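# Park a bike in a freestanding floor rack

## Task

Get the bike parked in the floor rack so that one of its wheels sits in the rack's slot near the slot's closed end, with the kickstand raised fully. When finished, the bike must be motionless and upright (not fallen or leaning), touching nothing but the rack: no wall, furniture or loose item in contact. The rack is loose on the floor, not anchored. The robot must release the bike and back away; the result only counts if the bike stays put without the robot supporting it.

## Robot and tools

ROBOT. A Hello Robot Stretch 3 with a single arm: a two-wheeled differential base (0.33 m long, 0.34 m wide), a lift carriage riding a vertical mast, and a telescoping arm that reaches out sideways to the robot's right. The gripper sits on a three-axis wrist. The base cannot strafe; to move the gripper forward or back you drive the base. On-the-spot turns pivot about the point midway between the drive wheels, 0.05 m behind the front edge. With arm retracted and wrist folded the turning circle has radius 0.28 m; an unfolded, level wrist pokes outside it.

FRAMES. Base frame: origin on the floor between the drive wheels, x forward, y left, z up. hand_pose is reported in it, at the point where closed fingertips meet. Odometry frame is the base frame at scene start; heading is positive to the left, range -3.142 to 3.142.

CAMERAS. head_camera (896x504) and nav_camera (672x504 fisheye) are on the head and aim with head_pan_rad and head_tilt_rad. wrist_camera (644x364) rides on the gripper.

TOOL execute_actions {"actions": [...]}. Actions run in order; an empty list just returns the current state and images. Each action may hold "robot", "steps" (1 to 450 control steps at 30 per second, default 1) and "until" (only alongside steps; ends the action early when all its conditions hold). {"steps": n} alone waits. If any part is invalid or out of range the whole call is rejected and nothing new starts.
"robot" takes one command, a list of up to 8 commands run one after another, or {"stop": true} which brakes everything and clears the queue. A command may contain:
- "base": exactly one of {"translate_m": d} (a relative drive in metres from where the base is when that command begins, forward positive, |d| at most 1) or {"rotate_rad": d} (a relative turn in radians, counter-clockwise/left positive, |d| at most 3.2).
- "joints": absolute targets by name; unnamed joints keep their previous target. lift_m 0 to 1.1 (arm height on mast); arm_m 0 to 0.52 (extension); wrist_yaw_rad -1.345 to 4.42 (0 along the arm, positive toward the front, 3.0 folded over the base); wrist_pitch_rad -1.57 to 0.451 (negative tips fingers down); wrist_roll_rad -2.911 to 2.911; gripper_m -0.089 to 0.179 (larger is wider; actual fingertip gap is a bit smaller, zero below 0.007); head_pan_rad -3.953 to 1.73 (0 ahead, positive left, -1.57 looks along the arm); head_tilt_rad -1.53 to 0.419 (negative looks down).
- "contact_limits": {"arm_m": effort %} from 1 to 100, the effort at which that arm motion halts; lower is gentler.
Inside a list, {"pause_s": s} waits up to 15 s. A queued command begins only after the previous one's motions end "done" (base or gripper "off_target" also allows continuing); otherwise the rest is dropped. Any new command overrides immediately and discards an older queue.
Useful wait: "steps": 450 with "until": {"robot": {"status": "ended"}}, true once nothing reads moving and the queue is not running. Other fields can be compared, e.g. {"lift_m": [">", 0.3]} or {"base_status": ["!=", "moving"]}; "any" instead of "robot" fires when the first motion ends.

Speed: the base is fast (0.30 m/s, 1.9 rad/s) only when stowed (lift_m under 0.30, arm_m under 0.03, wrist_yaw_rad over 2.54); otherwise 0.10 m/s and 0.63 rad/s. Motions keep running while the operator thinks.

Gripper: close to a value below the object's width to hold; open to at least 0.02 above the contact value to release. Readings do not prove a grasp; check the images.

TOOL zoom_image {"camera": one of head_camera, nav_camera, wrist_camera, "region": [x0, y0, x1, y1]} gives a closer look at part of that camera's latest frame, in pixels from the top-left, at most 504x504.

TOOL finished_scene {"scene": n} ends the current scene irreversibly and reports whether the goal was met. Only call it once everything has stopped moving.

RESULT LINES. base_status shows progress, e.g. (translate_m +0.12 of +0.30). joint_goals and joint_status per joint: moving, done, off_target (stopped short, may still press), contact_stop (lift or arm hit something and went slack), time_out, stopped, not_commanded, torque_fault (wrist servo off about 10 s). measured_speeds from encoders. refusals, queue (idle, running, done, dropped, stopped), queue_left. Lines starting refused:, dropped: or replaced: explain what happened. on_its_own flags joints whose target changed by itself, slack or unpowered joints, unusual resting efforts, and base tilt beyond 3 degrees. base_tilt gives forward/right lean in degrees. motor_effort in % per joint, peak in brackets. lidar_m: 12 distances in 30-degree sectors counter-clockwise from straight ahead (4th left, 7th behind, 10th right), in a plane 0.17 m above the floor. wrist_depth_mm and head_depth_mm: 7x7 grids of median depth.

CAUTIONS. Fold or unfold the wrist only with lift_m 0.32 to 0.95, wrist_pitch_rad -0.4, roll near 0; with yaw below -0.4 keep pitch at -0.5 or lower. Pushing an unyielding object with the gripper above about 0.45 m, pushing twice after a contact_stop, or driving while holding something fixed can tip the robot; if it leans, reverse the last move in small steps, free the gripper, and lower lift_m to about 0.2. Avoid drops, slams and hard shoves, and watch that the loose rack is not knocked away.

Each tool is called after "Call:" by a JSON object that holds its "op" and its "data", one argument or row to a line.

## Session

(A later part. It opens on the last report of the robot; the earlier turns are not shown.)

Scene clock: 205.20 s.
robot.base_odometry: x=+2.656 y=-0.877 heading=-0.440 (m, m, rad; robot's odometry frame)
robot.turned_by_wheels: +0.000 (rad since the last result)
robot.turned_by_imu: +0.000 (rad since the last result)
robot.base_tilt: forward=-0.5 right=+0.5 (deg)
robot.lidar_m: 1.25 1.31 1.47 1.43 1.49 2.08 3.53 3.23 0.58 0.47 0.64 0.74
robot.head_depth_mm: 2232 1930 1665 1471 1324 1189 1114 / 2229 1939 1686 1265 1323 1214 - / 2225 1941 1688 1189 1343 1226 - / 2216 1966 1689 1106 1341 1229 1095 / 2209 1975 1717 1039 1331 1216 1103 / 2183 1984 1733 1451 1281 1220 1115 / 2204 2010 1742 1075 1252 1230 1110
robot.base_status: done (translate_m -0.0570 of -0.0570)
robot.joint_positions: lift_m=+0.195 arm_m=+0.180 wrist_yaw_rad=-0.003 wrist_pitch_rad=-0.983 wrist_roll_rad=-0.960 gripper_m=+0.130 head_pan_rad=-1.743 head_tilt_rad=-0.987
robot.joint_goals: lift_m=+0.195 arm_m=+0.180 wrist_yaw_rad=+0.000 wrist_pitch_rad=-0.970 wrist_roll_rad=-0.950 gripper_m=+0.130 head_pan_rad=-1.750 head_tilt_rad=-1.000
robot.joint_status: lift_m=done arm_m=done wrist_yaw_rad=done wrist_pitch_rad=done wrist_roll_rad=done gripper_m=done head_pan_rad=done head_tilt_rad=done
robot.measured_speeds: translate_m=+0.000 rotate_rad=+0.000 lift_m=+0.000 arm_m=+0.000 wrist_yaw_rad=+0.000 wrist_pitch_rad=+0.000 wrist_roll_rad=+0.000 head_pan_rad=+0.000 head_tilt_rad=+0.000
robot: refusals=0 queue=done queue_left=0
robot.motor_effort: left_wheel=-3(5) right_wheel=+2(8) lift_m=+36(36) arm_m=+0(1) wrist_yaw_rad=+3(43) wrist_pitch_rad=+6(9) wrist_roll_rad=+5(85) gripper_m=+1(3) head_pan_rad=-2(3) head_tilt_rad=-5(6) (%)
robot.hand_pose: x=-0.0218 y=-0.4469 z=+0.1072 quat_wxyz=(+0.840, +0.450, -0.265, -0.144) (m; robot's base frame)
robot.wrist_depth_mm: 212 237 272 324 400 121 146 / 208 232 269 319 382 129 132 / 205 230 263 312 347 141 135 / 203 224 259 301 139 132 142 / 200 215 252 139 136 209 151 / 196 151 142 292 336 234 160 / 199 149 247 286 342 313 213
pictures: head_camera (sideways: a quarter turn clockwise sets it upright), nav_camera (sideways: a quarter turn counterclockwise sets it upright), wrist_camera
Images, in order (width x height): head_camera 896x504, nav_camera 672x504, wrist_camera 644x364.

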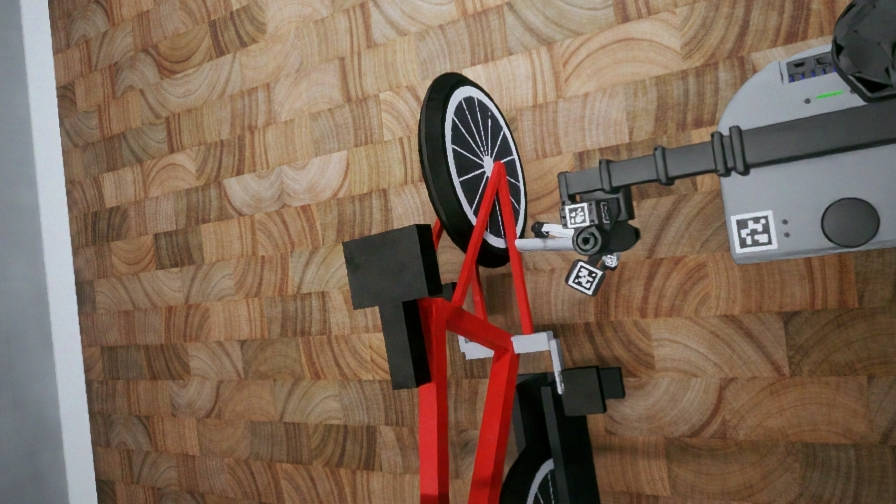

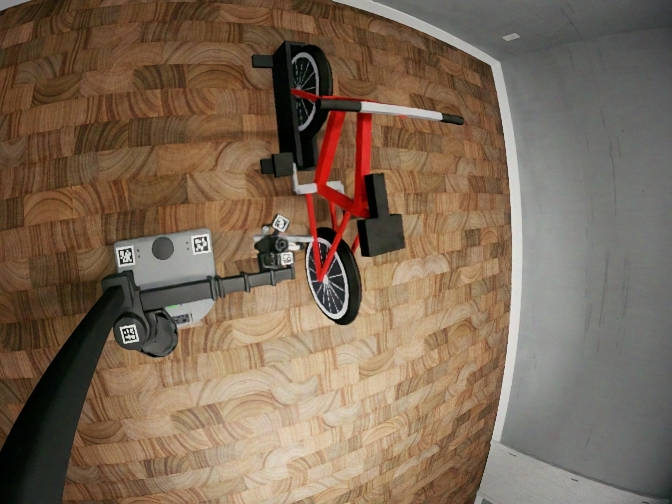

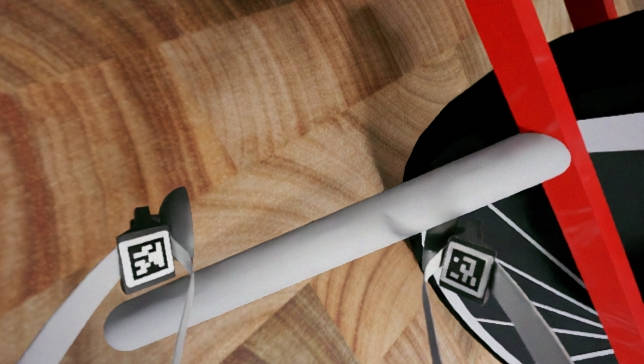

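Call:
{"op": "execute_actions", "data": {
  "actions": [
    {"robot": [{"joints": {"lift_m": 0.29, "arm_m": 0.11}}, {"joints": {"arm_m": 0.02, "wrist_pitch_rad": -1.477, "gripper_m": 0.0}}], "steps": 300, "until": {"robot": {"status": "ended"}}},
    {"robot": {"base": {"translate_m": -0.605}, "joints": {"wrist_yaw_rad": 4.4, "wrist_roll_rad": -1.88}}, "steps": 300, "until": {"robot": {"wrist_yaw_rad": [">", 3.2]}}}
  ]
}}

Scene clock: 214.90 s.
robot.base_odometry: x=+2.491 y=-0.799 heading=-0.440 (m, m, rad; robot's odometry frame)
robot.turned_by_wheels: +0.000 (rad since the last result)
robot.turned_by_imu: -0.003 (rad since the last result)
robot.base_tilt: forward=-0.7 right=+0.7 (deg)
robot.lidar_m: 1.44 1.50 1.47 1.43 1.49 2.09 3.34 3.24 0.59 0.56 0.50 0.76
robot.head_depth_mm: 2219 1931 1657 1470 1319 1189 1116 / 2224 1954 1682 1490 1323 1210 - / 2195 1961 1687 1462 1327 - - / 2216 1955 1697 1218 1315 1252 1099 / 2208 1977 1720 1159 1307 1212 1111 / 2203 2004 1731 904 1336 1218 1115 / 2201 2027 1731 1104 1256 1212 1113
robot.base_status: moving (translate_m -0.1828 of -0.6050)
robot.joint_positions: lift_m=+0.291 arm_m=+0.020 wrist_yaw_rad=+3.209 wrist_pitch_rad=-1.464 wrist_roll_rad=-1.875 gripper_m=+0.000 head_pan_rad=-1.743 head_tilt_rad=-0.988
robot.joint_goals: lift_m=+0.290 arm_m=+0.020 wrist_yaw_rad=+4.400 wrist_pitch_rad=-1.477 wrist_roll_rad=-1.880 gripper_m=+0.000 head_pan_rad=-1.750 head_tilt_rad=-1.000
robot.joint_status: lift_m=done arm_m=done wrist_yaw_rad=moving wrist_pitch_rad=done wrist_roll_rad=moving gripper_m=done head_pan_rad=done head_tilt_rad=done
robot.measured_speeds: translate_m=-0.199 rotate_rad=+0.000 lift_m=+0.000 arm_m=-0.001 wrist_yaw_rad=+2.008 wrist_pitch_rad=-0.048 wrist_roll_rad=+0.000 head_pan_rad=+0.000 head_tilt_rad=+0.000
robot: refusals=0 queue=running queue_left=0
robot.motor_effort: left_wheel=-8(6) right_wheel=-4(5) lift_m=+5(43) arm_m=-1(4) wrist_yaw_rad=+6(9) wrist_pitch_rad=-5(25) wrist_roll_rad=-3(5) gripper_m=-1(79) head_pan_rad=-2(3) head_tilt_rad=-5(6) (%)
robot.hand_pose: x=-0.0217 y=-0.1618 z=+0.1725 quat_wxyz=(-0.126, -0.135, +0.657, +0.731) (m; robot's base frame)
robot.wrist_depth_mm: 278 287 297 307 - - - / 288 295 308 314 - - - / 302 313 320 329 - - - / 314 327 336 - - - - / 326 336 346 - - - - / 341 354 365 - - - - / 358 370 387 408 431 - -
pictures: head_camera (sideways: a quarter turn clockwise sets it upright), nav_camera (sideways: a quarter turn counterclockwise sets it upright), wrist_camera
Images, in order (width x height): head_camera 896x504, nav_camera 672x504, wrist_camera 644x364.

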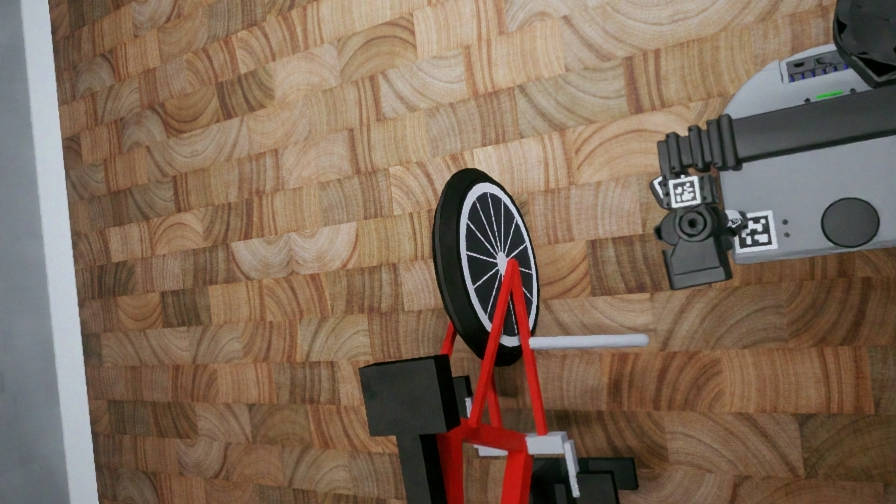

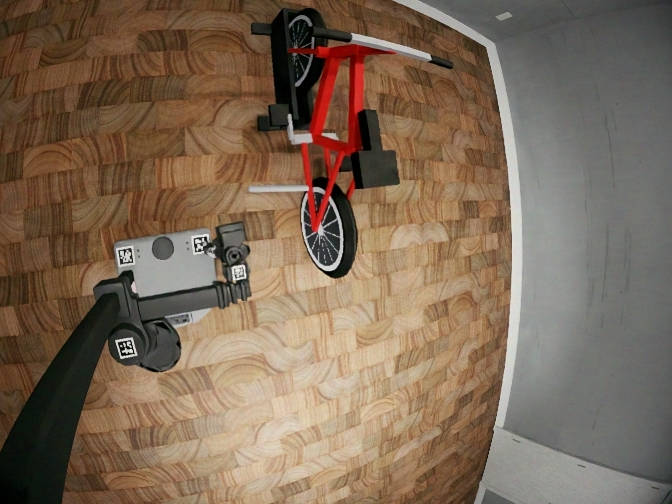

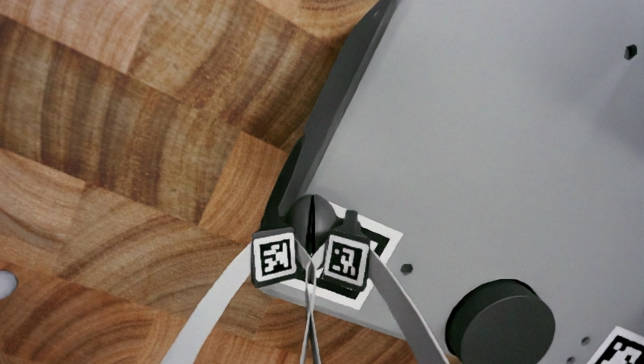

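Call:
{"op": "execute_actions", "data": {
  "actions": [
    {"robot": {"joints": {"lift_m": 0.299, "arm_m": 0.028}}, "steps": 300, "until": {"robot": {"status": "ended"}}},
    {"robot": {"base": {"rotate_rad": 1.693}, "joints": {"head_pan_rad": -2.2, "head_tilt_rad": -0.9}}, "steps": 300, "until": {"robot": {"status": "ended"}}}
  ]
}}

Scene clock: 222.33 s.
robot.base_odometry: x=+2.109 y=-0.620 heading=+1.253 (m, m, rad; robot's odometry frame)
robot.turned_by_wheels: +1.693 (rad since the last result)
robot.turned_by_imu: +1.674 (rad since the last result)
robot.base_tilt: forward=-0.4 right=+0.5 (deg)
robot.lidar_m: 1.44 1.57 2.41 2.92 2.90 2.35 0.63 0.63 1.09 1.85 1.81 1.45
robot.head_depth_mm: 2208 2174 1767 1200 1239 1217 1143 / 2094 2138 1110 1305 1361 1227 - / 1984 2076 1493 1534 1377 1244 - / 1881 2104 1623 1566 1385 1262 - / 1795 2040 1830 1610 1392 1250 1097 / 1709 2004 1865 1606 1408 1240 1113 / 1648 1904 1884 1617 1421 1242 1116
robot.base_status: done (rotate_rad +1.6928 of +1.6930)
robot.joint_positions: lift_m=+0.299 arm_m=+0.028 wrist_yaw_rad=+4.397 wrist_pitch_rad=-1.471 wrist_roll_rad=-1.875 gripper_m=+0.000 head_pan_rad=-2.193 head_tilt_rad=-0.902
robot.joint_goals: lift_m=+0.299 arm_m=+0.028 wrist_yaw_rad=+4.400 wrist_pitch_rad=-1.477 wrist_roll_rad=-1.880 gripper_m=+0.000 head_pan_rad=-2.200 head_tilt_rad=-0.900
robot.joint_status: lift_m=done arm_m=done wrist_yaw_rad=done wrist_pitch_rad=done wrist_roll_rad=done gripper_m=done head_pan_rad=done head_tilt_rad=done
robot.measured_speeds: translate_m=+0.000 rotate_rad=+0.000 lift_m=+0.000 arm_m=+0.000 wrist_yaw_rad=+0.000 wrist_pitch_rad=+0.000 wrist_roll_rad=+0.000 head_pan_rad=+0.000 head_tilt_rad=+0.000
robot: refusals=0 queue=done queue_left=0
robot.motor_effort: left_wheel=-3(7) right_wheel=+4(9) lift_m=+40(44) arm_m=+2(5) wrist_yaw_rad=+2(5) wrist_pitch_rad=-3(5) wrist_roll_rad=-3(3) gripper_m=-1(1) head_pan_rad=-2(25) head_tilt_rad=+2(12) (%)
robot.hand_pose: x=-0.0230 y=-0.1723 z=+0.1802 quat_wxyz=(-0.512, -0.481, +0.471, +0.534) (m; robot's base frame)
robot.wrist_depth_mm: 286 293 302 314 325 335 351 / 295 305 318 325 339 357 367 / 305 318 330 336 355 367 387 / 318 331 341 - 367 384 409 / 329 344 - - - 406 429 / 348 361 - - - - 458 / 367 381 - - - - 480
pictures: head_camera (sideways: a quarter turn clockwise sets it upright), nav_camera (sideways: a quarter turn counterclockwise sets it upright), wrist_camera
Images, in order (width x height): head_camera 896x504, nav_camera 672x504, wrist_camera 644x364.

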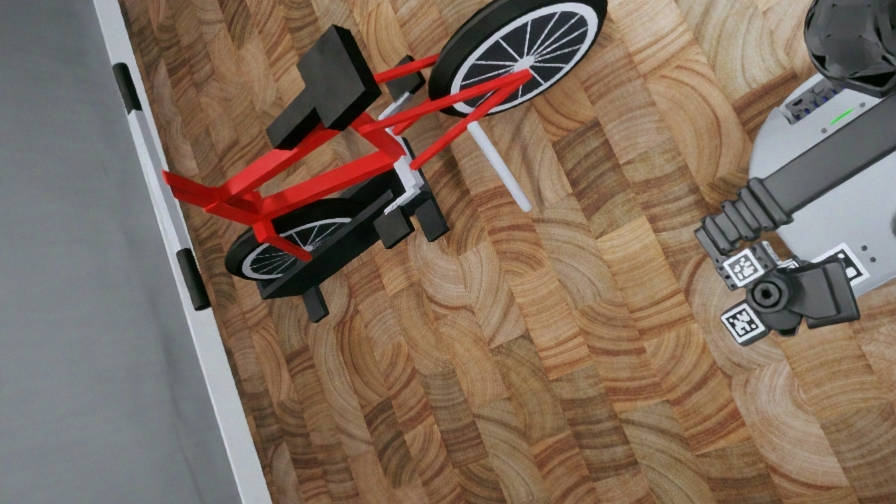

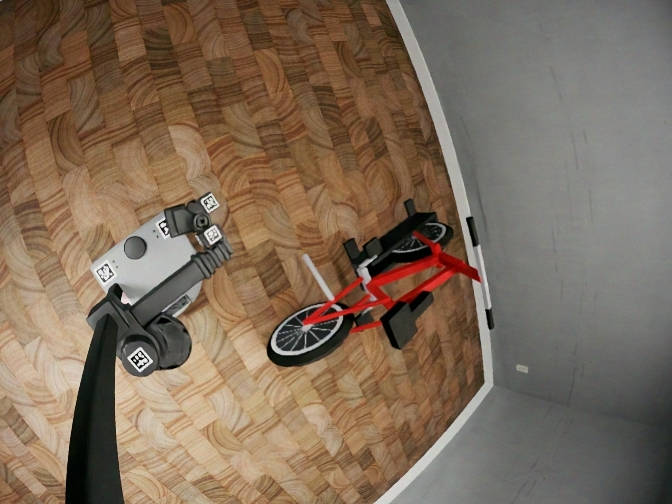

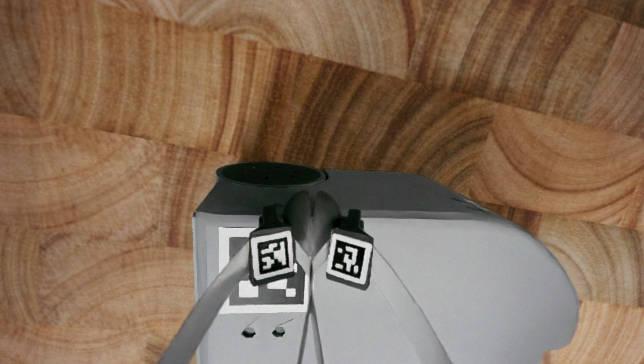

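Call:
{"op": "execute_actions", "data": {
  "actions": [
    {"robot": {"base": {"translate_m": -0.28}, "joints": {"head_pan_rad": -1.85, "head_tilt_rad": -1.0}}, "steps": 300, "until": {"robot": {"translate_m": ["<", -0.25]}}},
    {"robot": {"joints": {"arm_m": 0.469}}, "steps": 300, "until": {"robot": {"arm_m": [">", 0.12]}}},
    {"robot": {"joints": {"lift_m": 0.205, "wrist_pitch_rad": -1.3}}, "steps": 300, "until": {"robot": {"status": "ended"}}}
  ]
}}

Scene clock: 229.97 s.
robot.base_odometry: x=+2.021 y=-0.886 heading=+1.253 (m, m, rad; robot's odometry frame)
robot.turned_by_wheels: +0.000 (rad since the last result)
robot.turned_by_imu: -0.003 (rad since the last result)
robot.base_tilt: forward=-0.4 right=+0.5 (deg)
robot.lidar_m: 1.71 1.87 2.86 2.96 2.58 2.08 2.06 0.37 0.46 1.82 1.97 1.73
robot.head_depth_mm: 1834 1887 1664 1428 1019 1173 1114 / 1801 1861 1035 1139 1177 1209 - / 1777 1603 1420 1452 1344 1229 - / 1760 1905 1703 1509 1323 1230 1085 / 1750 1937 1718 1508 1342 1211 1103 / 1714 1943 1725 1514 1353 1222 1114 / 1686 1925 1736 1524 1362 1221 1112
robot.base_status: done (translate_m -0.2800 of -0.2800)
robot.joint_positions: lift_m=+0.205 arm_m=+0.469 wrist_yaw_rad=+4.398 wrist_pitch_rad=-1.303 wrist_roll_rad=-1.875 gripper_m=+0.000 head_pan_rad=-1.857 head_tilt_rad=-0.987
robot.joint_goals: lift_m=+0.205 arm_m=+0.469 wrist_yaw_rad=+4.400 wrist_pitch_rad=-1.300 wrist_roll_rad=-1.880 gripper_m=+0.000 head_pan_rad=-1.850 head_tilt_rad=-1.000
robot.joint_status: lift_m=done arm_m=done wrist_yaw_rad=done wrist_pitch_rad=done wrist_roll_rad=done gripper_m=done head_pan_rad=done head_tilt_rad=done
robot.measured_speeds: translate_m=+0.000 rotate_rad=+0.000 lift_m=+0.000 arm_m=+0.000 wrist_yaw_rad=+0.000 wrist_pitch_rad=+0.000 wrist_roll_rad=+0.000 head_pan_rad=+0.000 head_tilt_rad=+0.000
robot: refusals=0 queue=done queue_left=0
robot.motor_effort: left_wheel=-3(7) right_wheel=+5(5) lift_m=+32(42) arm_m=+2(2) wrist_yaw_rad=+2(2) wrist_pitch_rad=+1(2) wrist_roll_rad=-3(3) gripper_m=-2(1) head_pan_rad=+3(21) head_tilt_rad=-6(16) (%)
robot.hand_pose: x=-0.0638 y=-0.6000 z=+0.0904 quat_wxyz=(-0.536, -0.450, +0.414, +0.582) (m; robot's base frame)
robot.wrist_depth_mm: 185 196 209 227 245 270 294 / 193 204 219 238 259 285 314 / 200 213 229 250 272 301 344 / 209 224 243 265 293 324 363 / 219 236 253 - 311 347 401 / 232 247 272 298 216 370 426 / 243 258 292 318 350 206 251
pictures: head_camera (sideways: a quarter turn clockwise sets it upright), nav_camera (sideways: a quarter turn counterclockwise sets it upright), wrist_camera
Images, in order (width x height): head_camera 896x504, nav_camera 672x504, wrist_camera 644x364.

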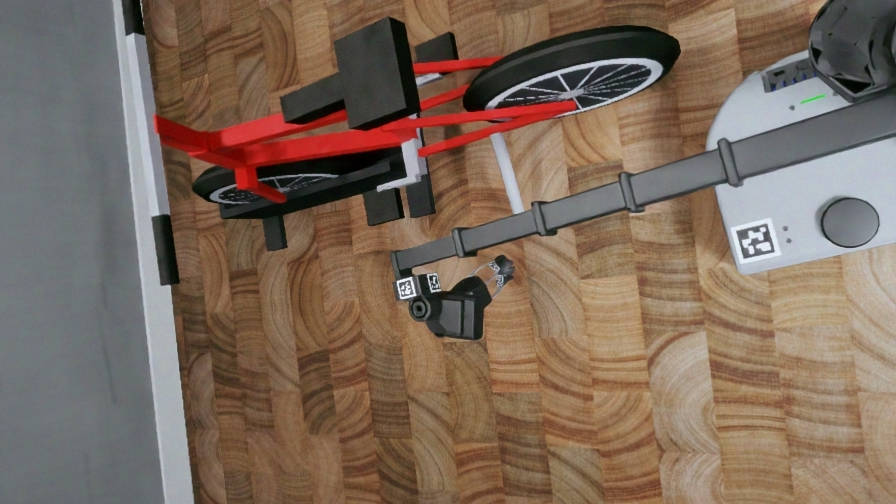

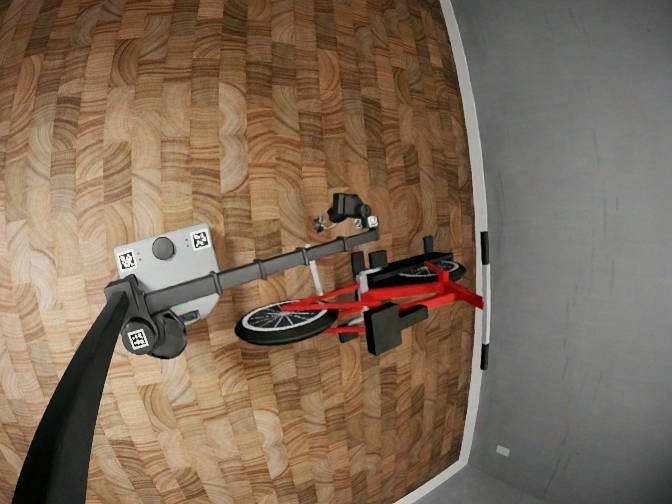

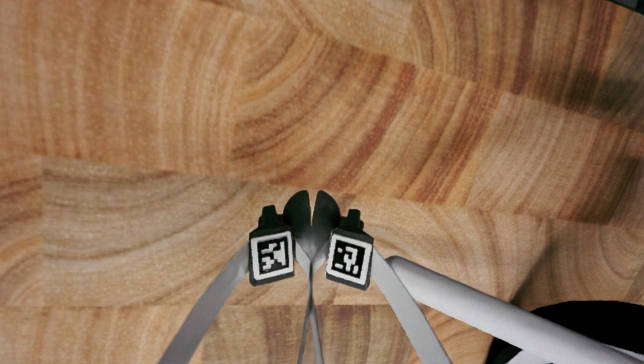

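Call:
{"op": "execute_actions", "data": {
  "actions": [
    {"robot": {"base": {"translate_m": -0.105}}, "steps": 300, "until": {"robot": {"status": "ended"}}}
  ]
}}

Scene clock: 232.27 s.
robot.base_odometry: x=+1.988 y=-0.985 heading=+1.253 (m, m, rad; robot's odometry frame)
robot.turned_by_wheels: +0.000 (rad since the last result)
robot.turned_by_imu: -0.001 (rad since the last result)
robot.base_tilt: forward=-0.4 right=+0.4 (deg)
robot.lidar_m: 1.82 1.98 3.01 2.98 2.47 1.98 1.96 0.28 0.30 1.00 1.97 1.83
robot.head_depth_mm: 1804 1889 1677 1469 1315 1189 1117 / 1774 1918 1681 1228 1003 1184 - / 1762 1831 1064 1224 1200 1229 - / 1747 1894 1626 1458 1326 1226 1092 / 1729 1909 1724 1502 1350 1217 1111 / 1696 1950 1727 1522 1357 1221 1110 / 1688 1926 1732 1515 1359 1221 1115
robot.base_status: done (translate_m -0.1050 of -0.1050)
robot.joint_positions: lift_m=+0.205 arm_m=+0.469 wrist_yaw_rad=+4.398 wrist_pitch_rad=-1.303 wrist_roll_rad=-1.875 gripper_m=+0.000 head_pan_rad=-1.857 head_tilt_rad=-0.987
robot.joint_goals: lift_m=+0.205 arm_m=+0.469 wrist_yaw_rad=+4.400 wrist_pitch_rad=-1.300 wrist_roll_rad=-1.880 gripper_m=+0.000 head_pan_rad=-1.850 head_tilt_rad=-1.000
robot.joint_status: lift_m=done arm_m=done wrist_yaw_rad=done wrist_pitch_rad=done wrist_roll_rad=done gripper_m=done head_pan_rad=done head_tilt_rad=done
robot.measured_speeds: translate_m=+0.000 rotate_rad=+0.000 lift_m=+0.000 arm_m=+0.000 wrist_yaw_rad=+0.000 wrist_pitch_rad=+0.000 wrist_roll_rad=+0.000 head_pan_rad=+0.000 head_tilt_rad=+0.000
robot: refusals=0 queue=done queue_left=0
robot.motor_effort: left_wheel=-3(6) right_wheel=+4(6) lift_m=+33(32) arm_m=+2(1) wrist_yaw_rad=+1(2) wrist_pitch_rad=+2(1) wrist_roll_rad=-3(3) gripper_m=-1(2) head_pan_rad=+3(4) head_tilt_rad=-7(6) (%)
robot.hand_pose: x=-0.0638 y=-0.6000 z=+0.0904 quat_wxyz=(-0.536, -0.450, +0.414, +0.582) (m; robot's base frame)
robot.wrist_depth_mm: 185 196 209 226 245 270 290 / 192 204 220 238 260 286 314 / 202 214 230 250 275 302 338 / 209 224 242 262 293 323 367 / 220 235 253 - 312 349 399 / 231 247 258 293 337 377 446 / 243 264 286 176 299 260 226
pictures: head_camera (sideways: a quarter turn clockwise sets it upright), nav_camera (sideways: a quarter turn counterclockwise sets it upright), wrist_camera
Images, in order (width x height): head_camera 896x504, nav_camera 672x504, wrist_camera 644x364.

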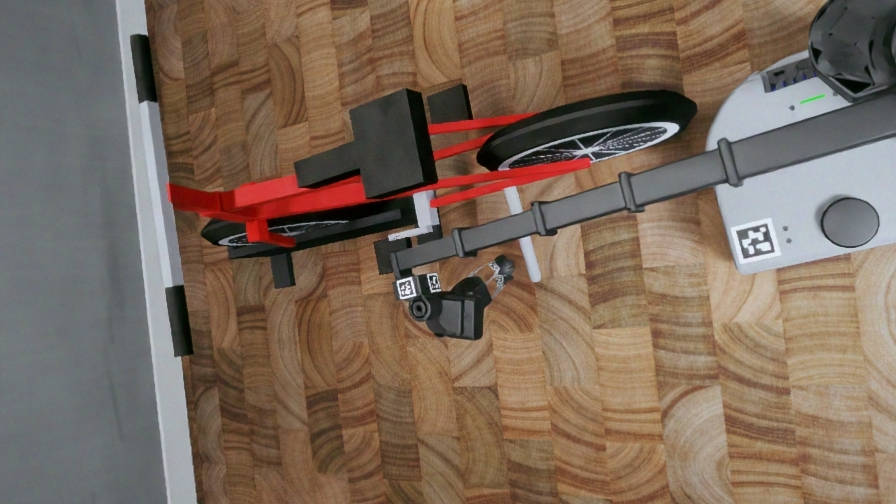

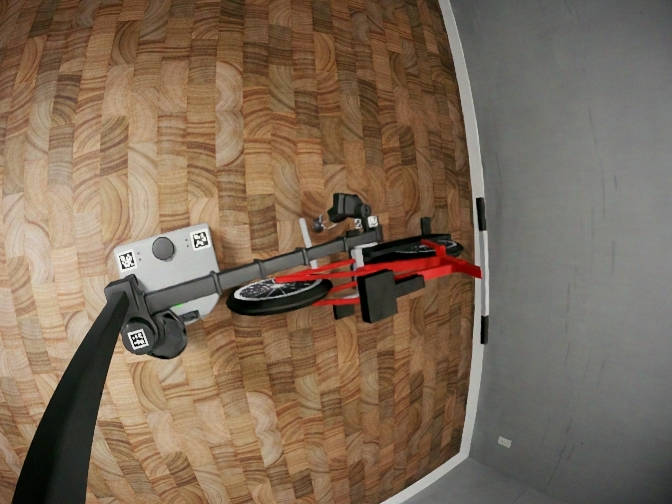

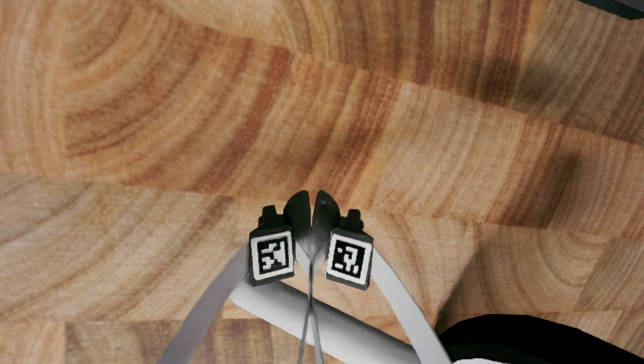

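Call:
{"op": "execute_actions", "data": {
  "actions": [
    {"robot": {"joints": {"arm_m": 0.385}}, "steps": 300, "until": {"robot": {"status": "ended"}}}
  ]
}}

Scene clock: 234.07 s.
robot.base_odometry: x=+1.988 y=-0.985 heading=+1.253 (m, m, rad; robot's odometry frame)
robot.turned_by_wheels: +0.000 (rad since the last result)
robot.turned_by_imu: -0.001 (rad since the last result)
robot.base_tilt: forward=-0.4 right=+0.4 (deg)
robot.lidar_m: 1.82 1.98 3.01 2.97 2.46 1.98 1.96 0.25 0.31 1.01 1.96 1.84
robot.head_depth_mm: 1810 1878 1664 1470 1320 1197 1123 / 1784 1898 1682 880 1001 988 - / 1765 1865 1192 1239 1203 1226 - / 1737 1913 1627 1448 1314 1224 1085 / 1733 1920 1707 1540 1334 1216 1104 / 1705 1943 1727 1508 1349 1225 1119 / 1681 1926 1730 1521 1355 1226 1113
robot.base_status: done (translate_m -0.1050 of -0.1050)
robot.joint_positions: lift_m=+0.205 arm_m=+0.386 wrist_yaw_rad=+4.402 wrist_pitch_rad=-1.325 wrist_roll_rad=-1.875 gripper_m=+0.000 head_pan_rad=-1.857 head_tilt_rad=-0.989
robot.joint_goals: lift_m=+0.205 arm_m=+0.385 wrist_yaw_rad=+4.400 wrist_pitch_rad=-1.300 wrist_roll_rad=-1.880 gripper_m=+0.000 head_pan_rad=-1.850 head_tilt_rad=-1.000
robot.joint_status: lift_m=done arm_m=done wrist_yaw_rad=done wrist_pitch_rad=done wrist_roll_rad=done gripper_m=done head_pan_rad=done head_tilt_rad=done
robot.measured_speeds: translate_m=+0.000 rotate_rad=+0.000 lift_m=+0.000 arm_m=+0.000 wrist_yaw_rad=+0.000 wrist_pitch_rad=+0.000 wrist_roll_rad=+0.000 head_pan_rad=+0.000 head_tilt_rad=+0.000
robot: refusals=0 queue=done queue_left=0
robot.motor_effort: left_wheel=-9(19) right_wheel=+5(15) lift_m=+33(33) arm_m=-7(8) wrist_yaw_rad=-2(3) wrist_pitch_rad=+12(13) wrist_roll_rad=-3(3) gripper_m=-3(2) head_pan_rad=+3(2) head_tilt_rad=-6(5) (%)
robot.hand_pose: x=-0.0585 y=-0.5191 z=+0.0895 quat_wxyz=(-0.534, -0.455, +0.421, +0.575) (m; robot's base frame)
robot.wrist_depth_mm: 188 198 211 229 245 271 293 / 196 207 223 238 259 282 311 / 204 217 234 251 271 300 333 / 213 225 242 263 290 319 359 / 223 238 251 - 307 343 384 / 232 249 268 166 331 343 396 / 245 260 286 311 156 152 193
pictures: head_camera (sideways: a quarter turn clockwise sets it upright), nav_camera (sideways: a quarter turn counterclockwise sets it upright), wrist_camera
Images, in order (width x height): head_camera 896x504, nav_camera 672x504, wrist_camera 644x364.

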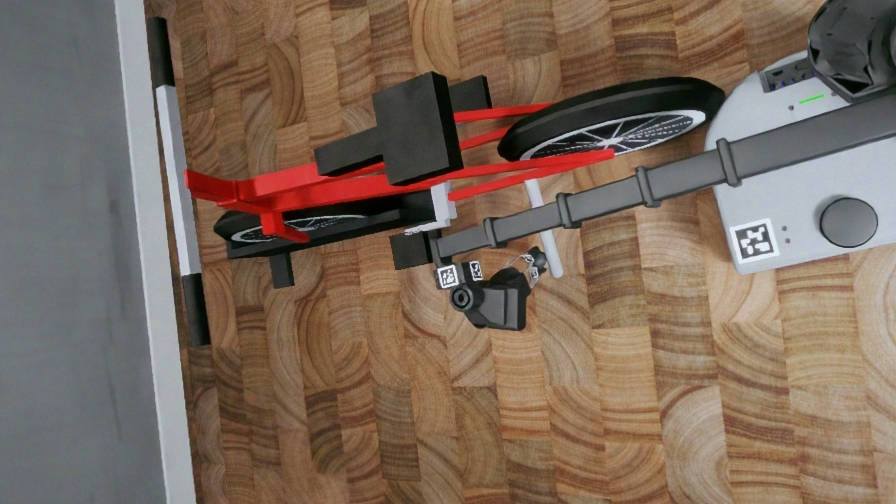

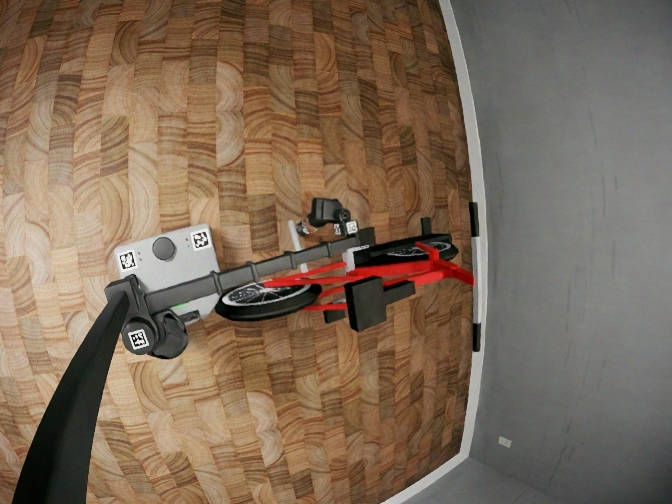

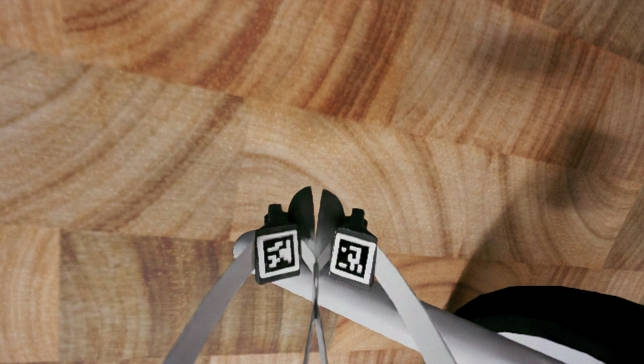

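Call:
{"op": "execute_actions", "data": {
  "actions": [
    {"robot": {"joints": {"arm_m": 0.36}}, "steps": 300, "until": {"robot": {"status": "ended"}}}
  ]
}}

Scene clock: 235.13 s.
robot.base_odometry: x=+1.988 y=-0.985 heading=+1.253 (m, m, rad; robot's odometry frame)
robot.turned_by_wheels: +0.000 (rad since the last result)
robot.turned_by_imu: +0.000 (rad since the last result)
robot.base_tilt: forward=-0.4 right=+0.4 (deg)
robot.lidar_m: 1.81 1.98 3.00 2.97 2.46 1.98 1.96 0.25 0.31 1.01 1.97 1.83
robot.head_depth_mm: 1821 1892 1675 1476 1317 1193 1111 / 1786 1910 1673 879 1004 985 - / 1756 1864 1186 1234 1235 1231 - / 1744 1914 1634 1453 1302 1223 1087 / 1731 1917 1704 1531 1335 1216 1105 / 1699 1941 1716 1518 1350 1217 1110 / 1681 1908 1726 1518 1355 1223 1118
robot.base_status: done (translate_m -0.1050 of -0.1050)
robot.joint_positions: lift_m=+0.205 arm_m=+0.361 wrist_yaw_rad=+4.402 wrist_pitch_rad=-1.336 wrist_roll_rad=-1.875 gripper_m=+0.000 head_pan_rad=-1.857 head_tilt_rad=-0.989
robot.joint_goals: lift_m=+0.205 arm_m=+0.360 wrist_yaw_rad=+4.400 wrist_pitch_rad=-1.300 wrist_roll_rad=-1.880 gripper_m=+0.000 head_pan_rad=-1.850 head_tilt_rad=-1.000
robot.joint_status: lift_m=done arm_m=done wrist_yaw_rad=done wrist_pitch_rad=done wrist_roll_rad=done gripper_m=done head_pan_rad=done head_tilt_rad=done
robot.measured_speeds: translate_m=+0.000 rotate_rad=+0.000 lift_m=+0.000 arm_m=+0.000 wrist_yaw_rad=+0.000 wrist_pitch_rad=+0.000 wrist_roll_rad=+0.000 head_pan_rad=+0.000 head_tilt_rad=+0.000
robot: refusals=0 queue=done queue_left=0
robot.motor_effort: left_wheel=-9(9) right_wheel=+4(5) lift_m=+32(32) arm_m=-7(8) wrist_yaw_rad=-2(2) wrist_pitch_rad=+17(18) wrist_roll_rad=-3(3) gripper_m=-2(3) head_pan_rad=+4(3) head_tilt_rad=-4(6) (%)
robot.hand_pose: x=-0.0558 y=-0.4950 z=+0.0890 quat_wxyz=(-0.533, -0.457, +0.425, +0.571) (m; robot's base frame)
robot.wrist_depth_mm: 190 199 211 227 245 264 293 / 196 209 223 237 256 277 304 / 205 216 231 251 273 296 328 / 215 226 244 264 288 315 346 / 224 237 254 - 303 336 378 / 233 250 266 164 315 256 196 / 246 263 288 314 327 141 170
pictures: head_camera (sideways: a quarter turn clockwise sets it upright), nav_camera (sideways: a quarter turn counterclockwise sets it upright), wrist_camera
Images, in order (width x height): head_camera 896x504, nav_camera 672x504, wrist_camera 644x364.

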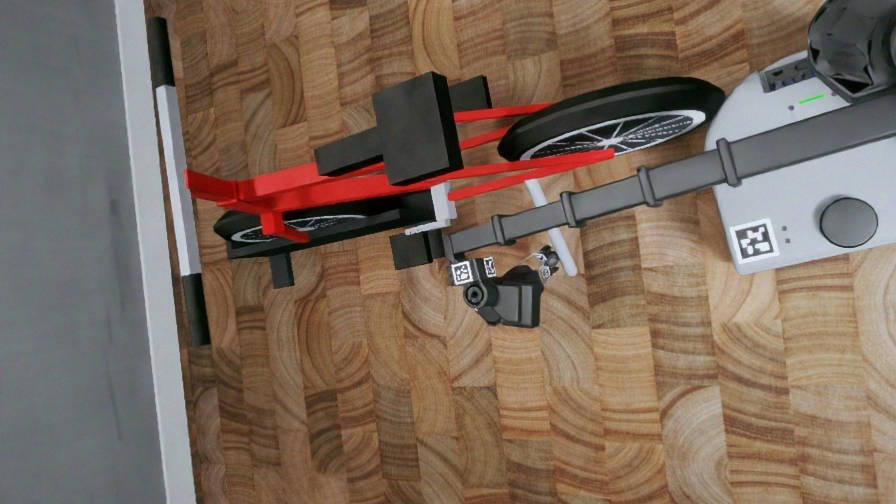

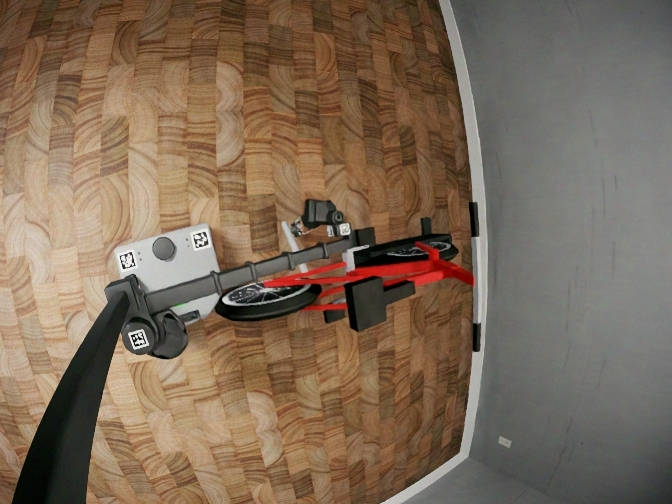

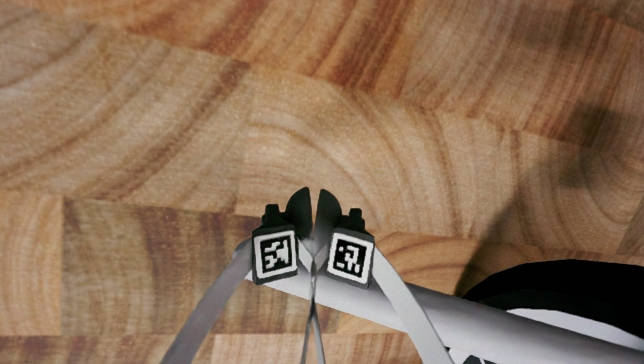

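Call:
{"op": "execute_actions", "data": {
  "actions": [
    {"robot": {"joints": {"arm_m": 0.315, "wrist_pitch_rad": -1.24}}, "steps": 300, "until": {"robot": {"status": "ended"}}}
  ]
}}

Scene clock: 236.47 s.
robot.base_odometry: x=+1.988 y=-0.985 heading=+1.253 (m, m, rad; robot's odometry frame)
robot.turned_by_wheels: +0.000 (rad since the last result)
robot.turned_by_imu: +0.000 (rad since the last result)
robot.base_tilt: forward=-0.5 right=+0.5 (deg)
robot.lidar_m: 1.82 1.97 3.00 2.97 2.46 1.97 1.96 0.25 0.31 1.02 1.97 1.83
robot.head_depth_mm: 1801 1875 1659 1471 1323 1196 1122 / 1794 1902 1680 883 1008 988 - / 1778 1867 1195 1246 1168 1223 - / 1744 1909 1624 1472 1304 1220 1093 / 1716 1929 1704 1500 1327 1208 1105 / 1708 1940 1701 1503 1357 1221 1109 / 1673 1915 1725 1524 1352 1217 1112
robot.base_status: done (translate_m -0.1050 of -0.1050)
robot.joint_positions: lift_m=+0.205 arm_m=+0.316 wrist_yaw_rad=+4.402 wrist_pitch_rad=-1.307 wrist_roll_rad=-1.875 gripper_m=+0.000 head_pan_rad=-1.857 head_tilt_rad=-0.989
robot.joint_goals: lift_m=+0.205 arm_m=+0.315 wrist_yaw_rad=+4.400 wrist_pitch_rad=-1.240 wrist_roll_rad=-1.880 gripper_m=+0.000 head_pan_rad=-1.850 head_tilt_rad=-1.000
robot.joint_status: lift_m=done arm_m=done wrist_yaw_rad=done wrist_pitch_rad=off_target wrist_roll_rad=done gripper_m=done head_pan_rad=done head_tilt_rad=done
robot.measured_speeds: translate_m=+0.000 rotate_rad=+0.000 lift_m=+0.000 arm_m=+0.000 wrist_yaw_rad=+0.000 wrist_pitch_rad=+0.000 wrist_roll_rad=+0.000 head_pan_rad=+0.000 head_tilt_rad=+0.000
robot: refusals=0 queue=dropped queue_left=0
robot.on_its_own: wrist_pitch_rad is at rest, and its effort (+33) is outside its rest range (-20 to +32)
robot.motor_effort: left_wheel=-4(8) right_wheel=-3(4) lift_m=+32(33) arm_m=-5(6) wrist_yaw_rad=-2(1) wrist_pitch_rad=+33(41) wrist_roll_rad=-3(3) gripper_m=-3(2) head_pan_rad=+2(2) head_tilt_rad=-5(5) (%)
robot.hand_pose: x=-0.0628 y=-0.4475 z=+0.0902 quat_wxyz=(-0.537, -0.452, +0.415, +0.580) (m; robot's base frame)
robot.wrist_depth_mm: 187 196 212 227 249 271 296 / 193 205 222 240 258 288 317 / 201 216 231 252 277 304 340 / 212 223 243 266 292 322 353 / 220 237 254 - 308 255 184 / 232 251 258 159 143 133 124 / 244 257 290 319 339 231 176
pictures: head_camera (sideways: a quarter turn clockwise sets it upright), nav_camera (sideways: a quarter turn counterclockwise sets it upright), wrist_camera
Images, in order (width x height): head_camera 896x504, nav_camera 672x504, wrist_camera 644x364.

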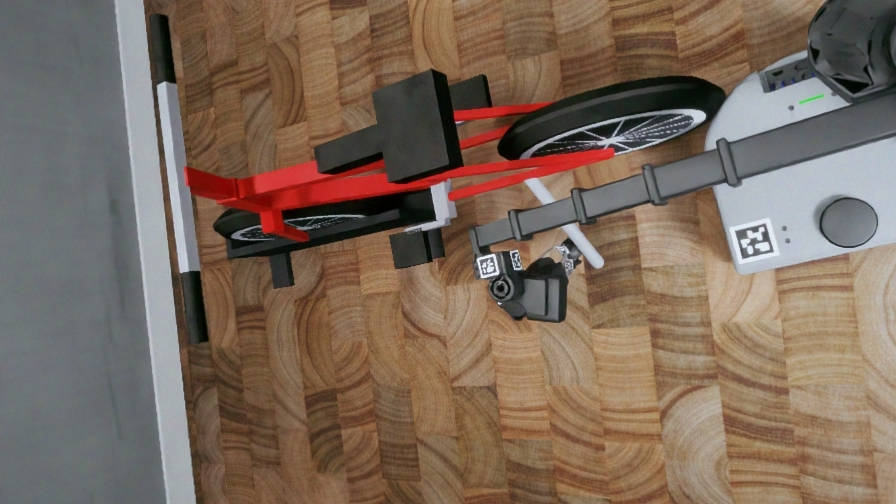

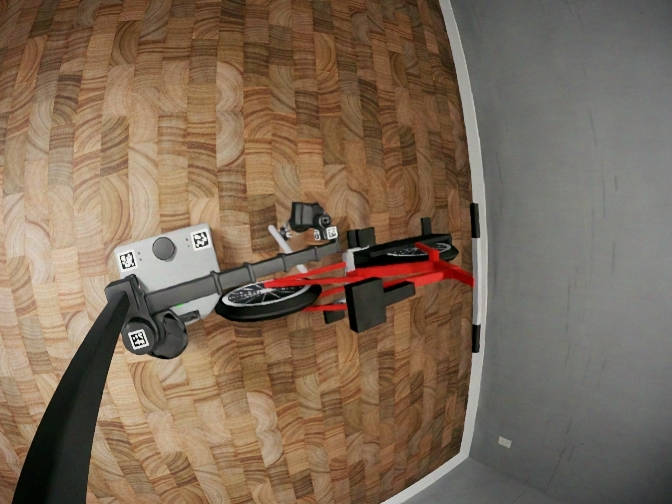

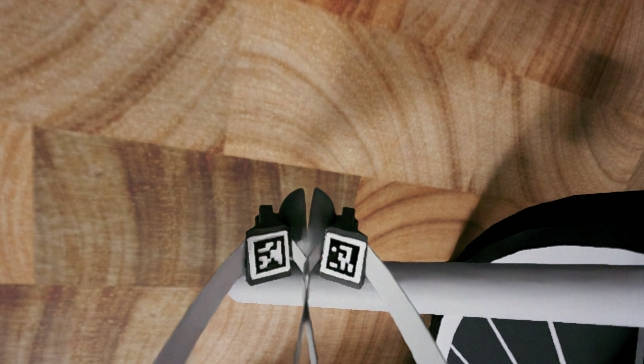

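Call:
{"op": "execute_actions", "data": {
  "actions": [
    {"robot": {"joints": {"arm_m": 0.285, "wrist_pitch_rad": -1.28, "lift_m": 0.215}}, "steps": 300, "until": {"robot": {"status": "ended"}}}
  ]
}}

Scene clock: 237.73 s.
robot.base_odometry: x=+1.988 y=-0.985 heading=+1.253 (m, m, rad; robot's odometry frame)
robot.turned_by_wheels: +0.000 (rad since the last result)
robot.turned_by_imu: +0.000 (rad since the last result)
robot.base_tilt: forward=-0.4 right=+0.4 (deg)
robot.lidar_m: 1.82 1.98 3.00 2.98 2.46 1.98 1.96 0.26 0.31 1.02 1.97 1.84
robot.head_depth_mm: 1814 1878 1673 1462 1310 1194 1120 / 1797 1890 1679 884 1013 995 - / 1781 1852 1201 1250 1171 1225 - / 1743 1915 1616 1471 1299 1221 1087 / 1726 1932 1706 1499 1326 1207 1107 / 1695 1941 1712 1513 1357 1212 1112 / 1691 1911 1727 1519 1358 1223 1114
robot.base_status: done (translate_m -0.1050 of -0.1050)
robot.joint_positions: lift_m=+0.215 arm_m=+0.286 wrist_yaw_rad=+4.402 wrist_pitch_rad=-1.305 wrist_roll_rad=-1.876 gripper_m=+0.000 head_pan_rad=-1.857 head_tilt_rad=-0.989
robot.joint_goals: lift_m=+0.215 arm_m=+0.285 wrist_yaw_rad=+4.400 wrist_pitch_rad=-1.280 wrist_roll_rad=-1.880 gripper_m=+0.000 head_pan_rad=-1.850 head_tilt_rad=-1.000
robot.joint_status: lift_m=done arm_m=done wrist_yaw_rad=done wrist_pitch_rad=done wrist_roll_rad=done gripper_m=done head_pan_rad=done head_tilt_rad=done
robot.measured_speeds: translate_m=+0.000 rotate_rad=+0.000 lift_m=+0.000 arm_m=+0.000 wrist_yaw_rad=+0.000 wrist_pitch_rad=+0.000 wrist_roll_rad=+0.000 head_pan_rad=+0.000 head_tilt_rad=+0.000
robot: refusals=0 queue=done queue_left=0
robot.motor_effort: left_wheel=-5(5) right_wheel=+2(3) lift_m=+41(42) arm_m=-4(6) wrist_yaw_rad=-2(2) wrist_pitch_rad=+13(31) wrist_roll_rad=-2(3) gripper_m=-2(3) head_pan_rad=+3(2) head_tilt_rad=-6(5) (%)
robot.hand_pose: x=-0.0633 y=-0.4172 z=+0.1000 quat_wxyz=(-0.537, -0.452, +0.414, +0.580) (m; robot's base frame)
robot.wrist_depth_mm: 193 203 219 237 255 279 308 / 203 213 229 248 269 300 334 / 210 223 240 261 287 317 343 / 219 234 253 277 305 274 185 / 230 244 264 - 312 138 123 / 241 259 270 167 147 218 176 / 252 272 302 329 353 238 181
pictures: head_camera (sideways: a quarter turn clockwise sets it upright), nav_camera (sideways: a quarter turn counterclockwise sets it upright), wrist_camera
Images, in order (width x height): head_camera 896x504, nav_camera 672x504, wrist_camera 644x364.

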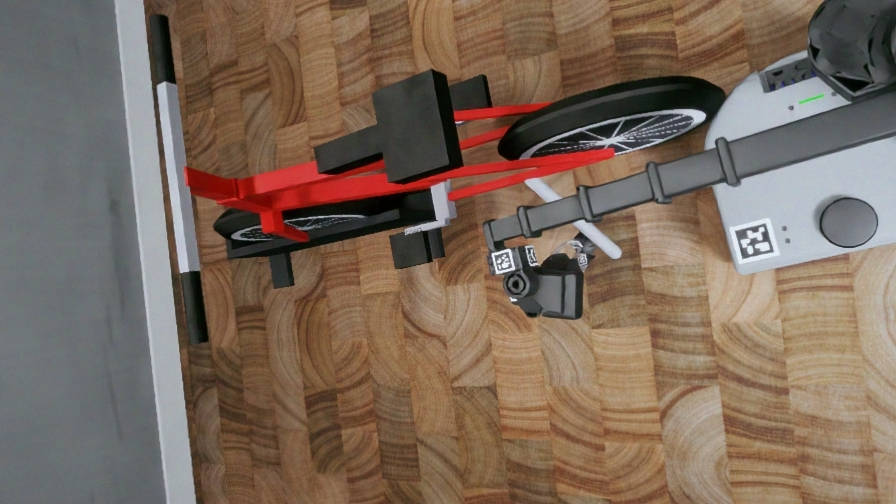

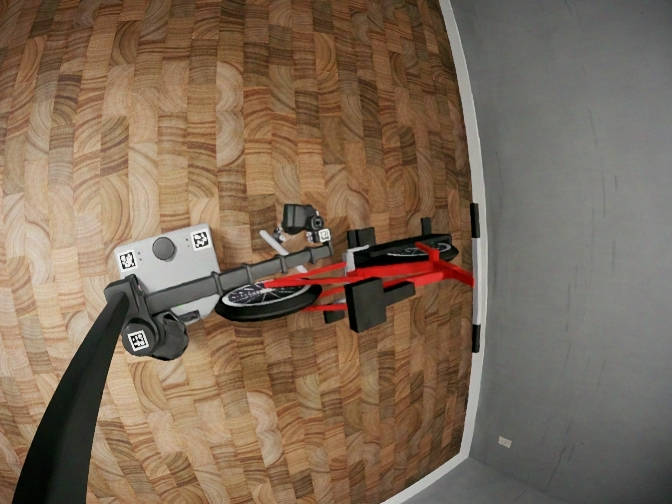

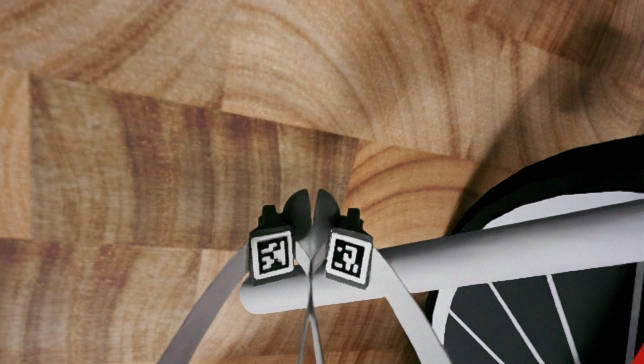

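Call:
{"op": "execute_actions", "data": {
  "actions": [
    {"robot": {"joints": {"arm_m": 0.25, "wrist_pitch_rad": -1.25}}, "steps": 300, "until": {"robot": {"status": "ended"}}},
    {"steps": 10}
  ]
}}

Scene clock: 239.30 s.
robot.base_odometry: x=+1.988 y=-0.985 heading=+1.253 (m, m, rad; robot's odometry frame)
robot.turned_by_wheels: +0.000 (rad since the last result)
robot.turned_by_imu: +0.000 (rad since the last result)
robot.base_tilt: forward=-0.4 right=+0.3 (deg)
robot.lidar_m: 1.82 1.98 3.00 2.97 2.46 1.98 1.95 0.26 0.31 1.01 1.97 1.84
robot.head_depth_mm: 1817 1902 1664 1471 1329 1188 1116 / 1803 1886 1676 1038 999 1001 - / 1768 1874 1185 1246 1136 1228 - / 1730 1905 1638 1442 1302 1221 1089 / 1716 1901 1707 1503 1338 1209 1111 / 1705 1944 1714 1510 1349 1215 1113 / 1697 1916 1707 1527 1363 1222 1117
robot.base_status: done (translate_m -0.1050 of -0.1050)
robot.joint_positions: lift_m=+0.215 arm_m=+0.250 wrist_yaw_rad=+4.402 wrist_pitch_rad=-1.255 wrist_roll_rad=-1.877 gripper_m=+0.000 head_pan_rad=-1.857 head_tilt_rad=-0.989
robot.joint_goals: lift_m=+0.215 arm_m=+0.250 wrist_yaw_rad=+4.400 wrist_pitch_rad=-1.250 wrist_roll_rad=-1.880 gripper_m=+0.000 head_pan_rad=-1.850 head_tilt_rad=-1.000
robot.joint_status: lift_m=done arm_m=done wrist_yaw_rad=done wrist_pitch_rad=done wrist_roll_rad=done gripper_m=done head_pan_rad=done head_tilt_rad=done
robot.measured_speeds: translate_m=+0.000 rotate_rad=+0.000 lift_m=+0.000 arm_m=+0.000 wrist_yaw_rad=+0.000 wrist_pitch_rad=+0.000 wrist_roll_rad=+0.000 head_pan_rad=+0.000 head_tilt_rad=+0.000
robot: refusals=0 queue=done queue_left=0
robot.motor_effort: left_wheel=-2(5) right_wheel=+4(3) lift_m=+40(41) arm_m=-2(5) wrist_yaw_rad=-2(2) wrist_pitch_rad=+3(18) wrist_roll_rad=-2(2) gripper_m=-1(2) head_pan_rad=+2(3) head_tilt_rad=-6(4) (%)
robot.hand_pose: x=-0.0754 y=-0.3779 z=+0.1025 quat_wxyz=(-0.544, -0.442, +0.396, +0.593) (m; robot's base frame)
robot.wrist_depth_mm: 189 201 218 238 262 290 332 / 196 209 230 250 276 308 193 / 205 220 241 266 296 241 174 / 214 231 253 279 311 228 174 / 225 244 265 - 321 226 173 / 237 255 287 322 307 225 136 / 249 270 309 345 370 221 132
pictures: head_camera (sideways: a quarter turn clockwise sets it upright), nav_camera (sideways: a quarter turn counterclockwise sets it upright), wrist_camera
Images, in order (width x height): head_camera 896x504, nav_camera 672x504, wrist_camera 644x364.

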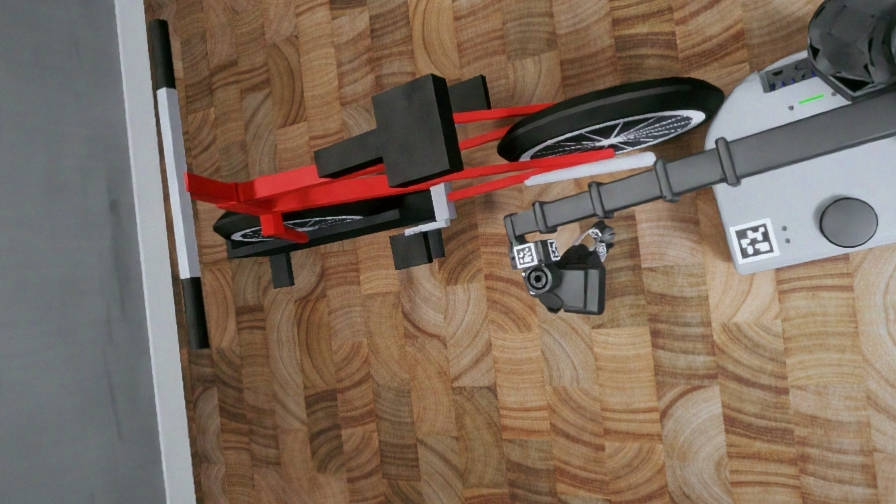

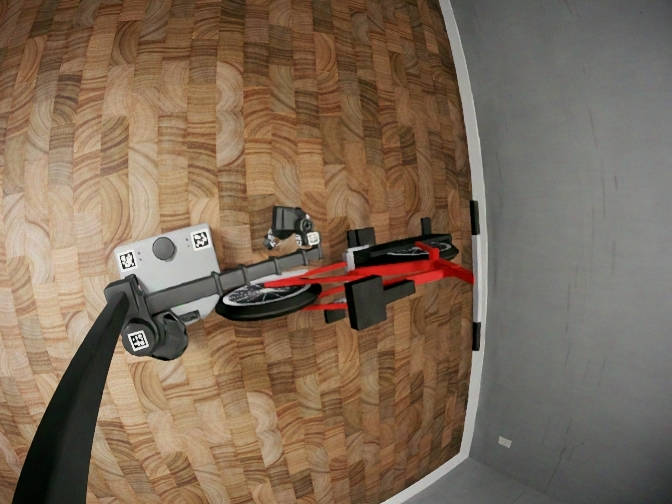

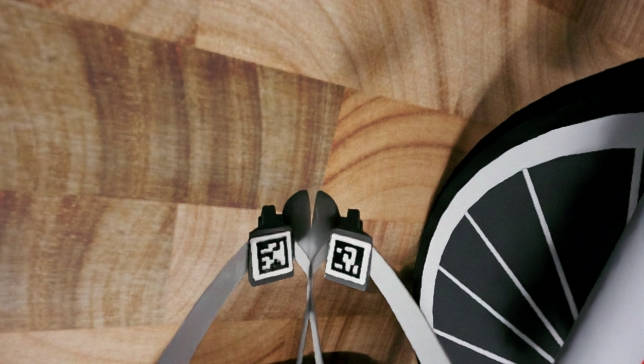

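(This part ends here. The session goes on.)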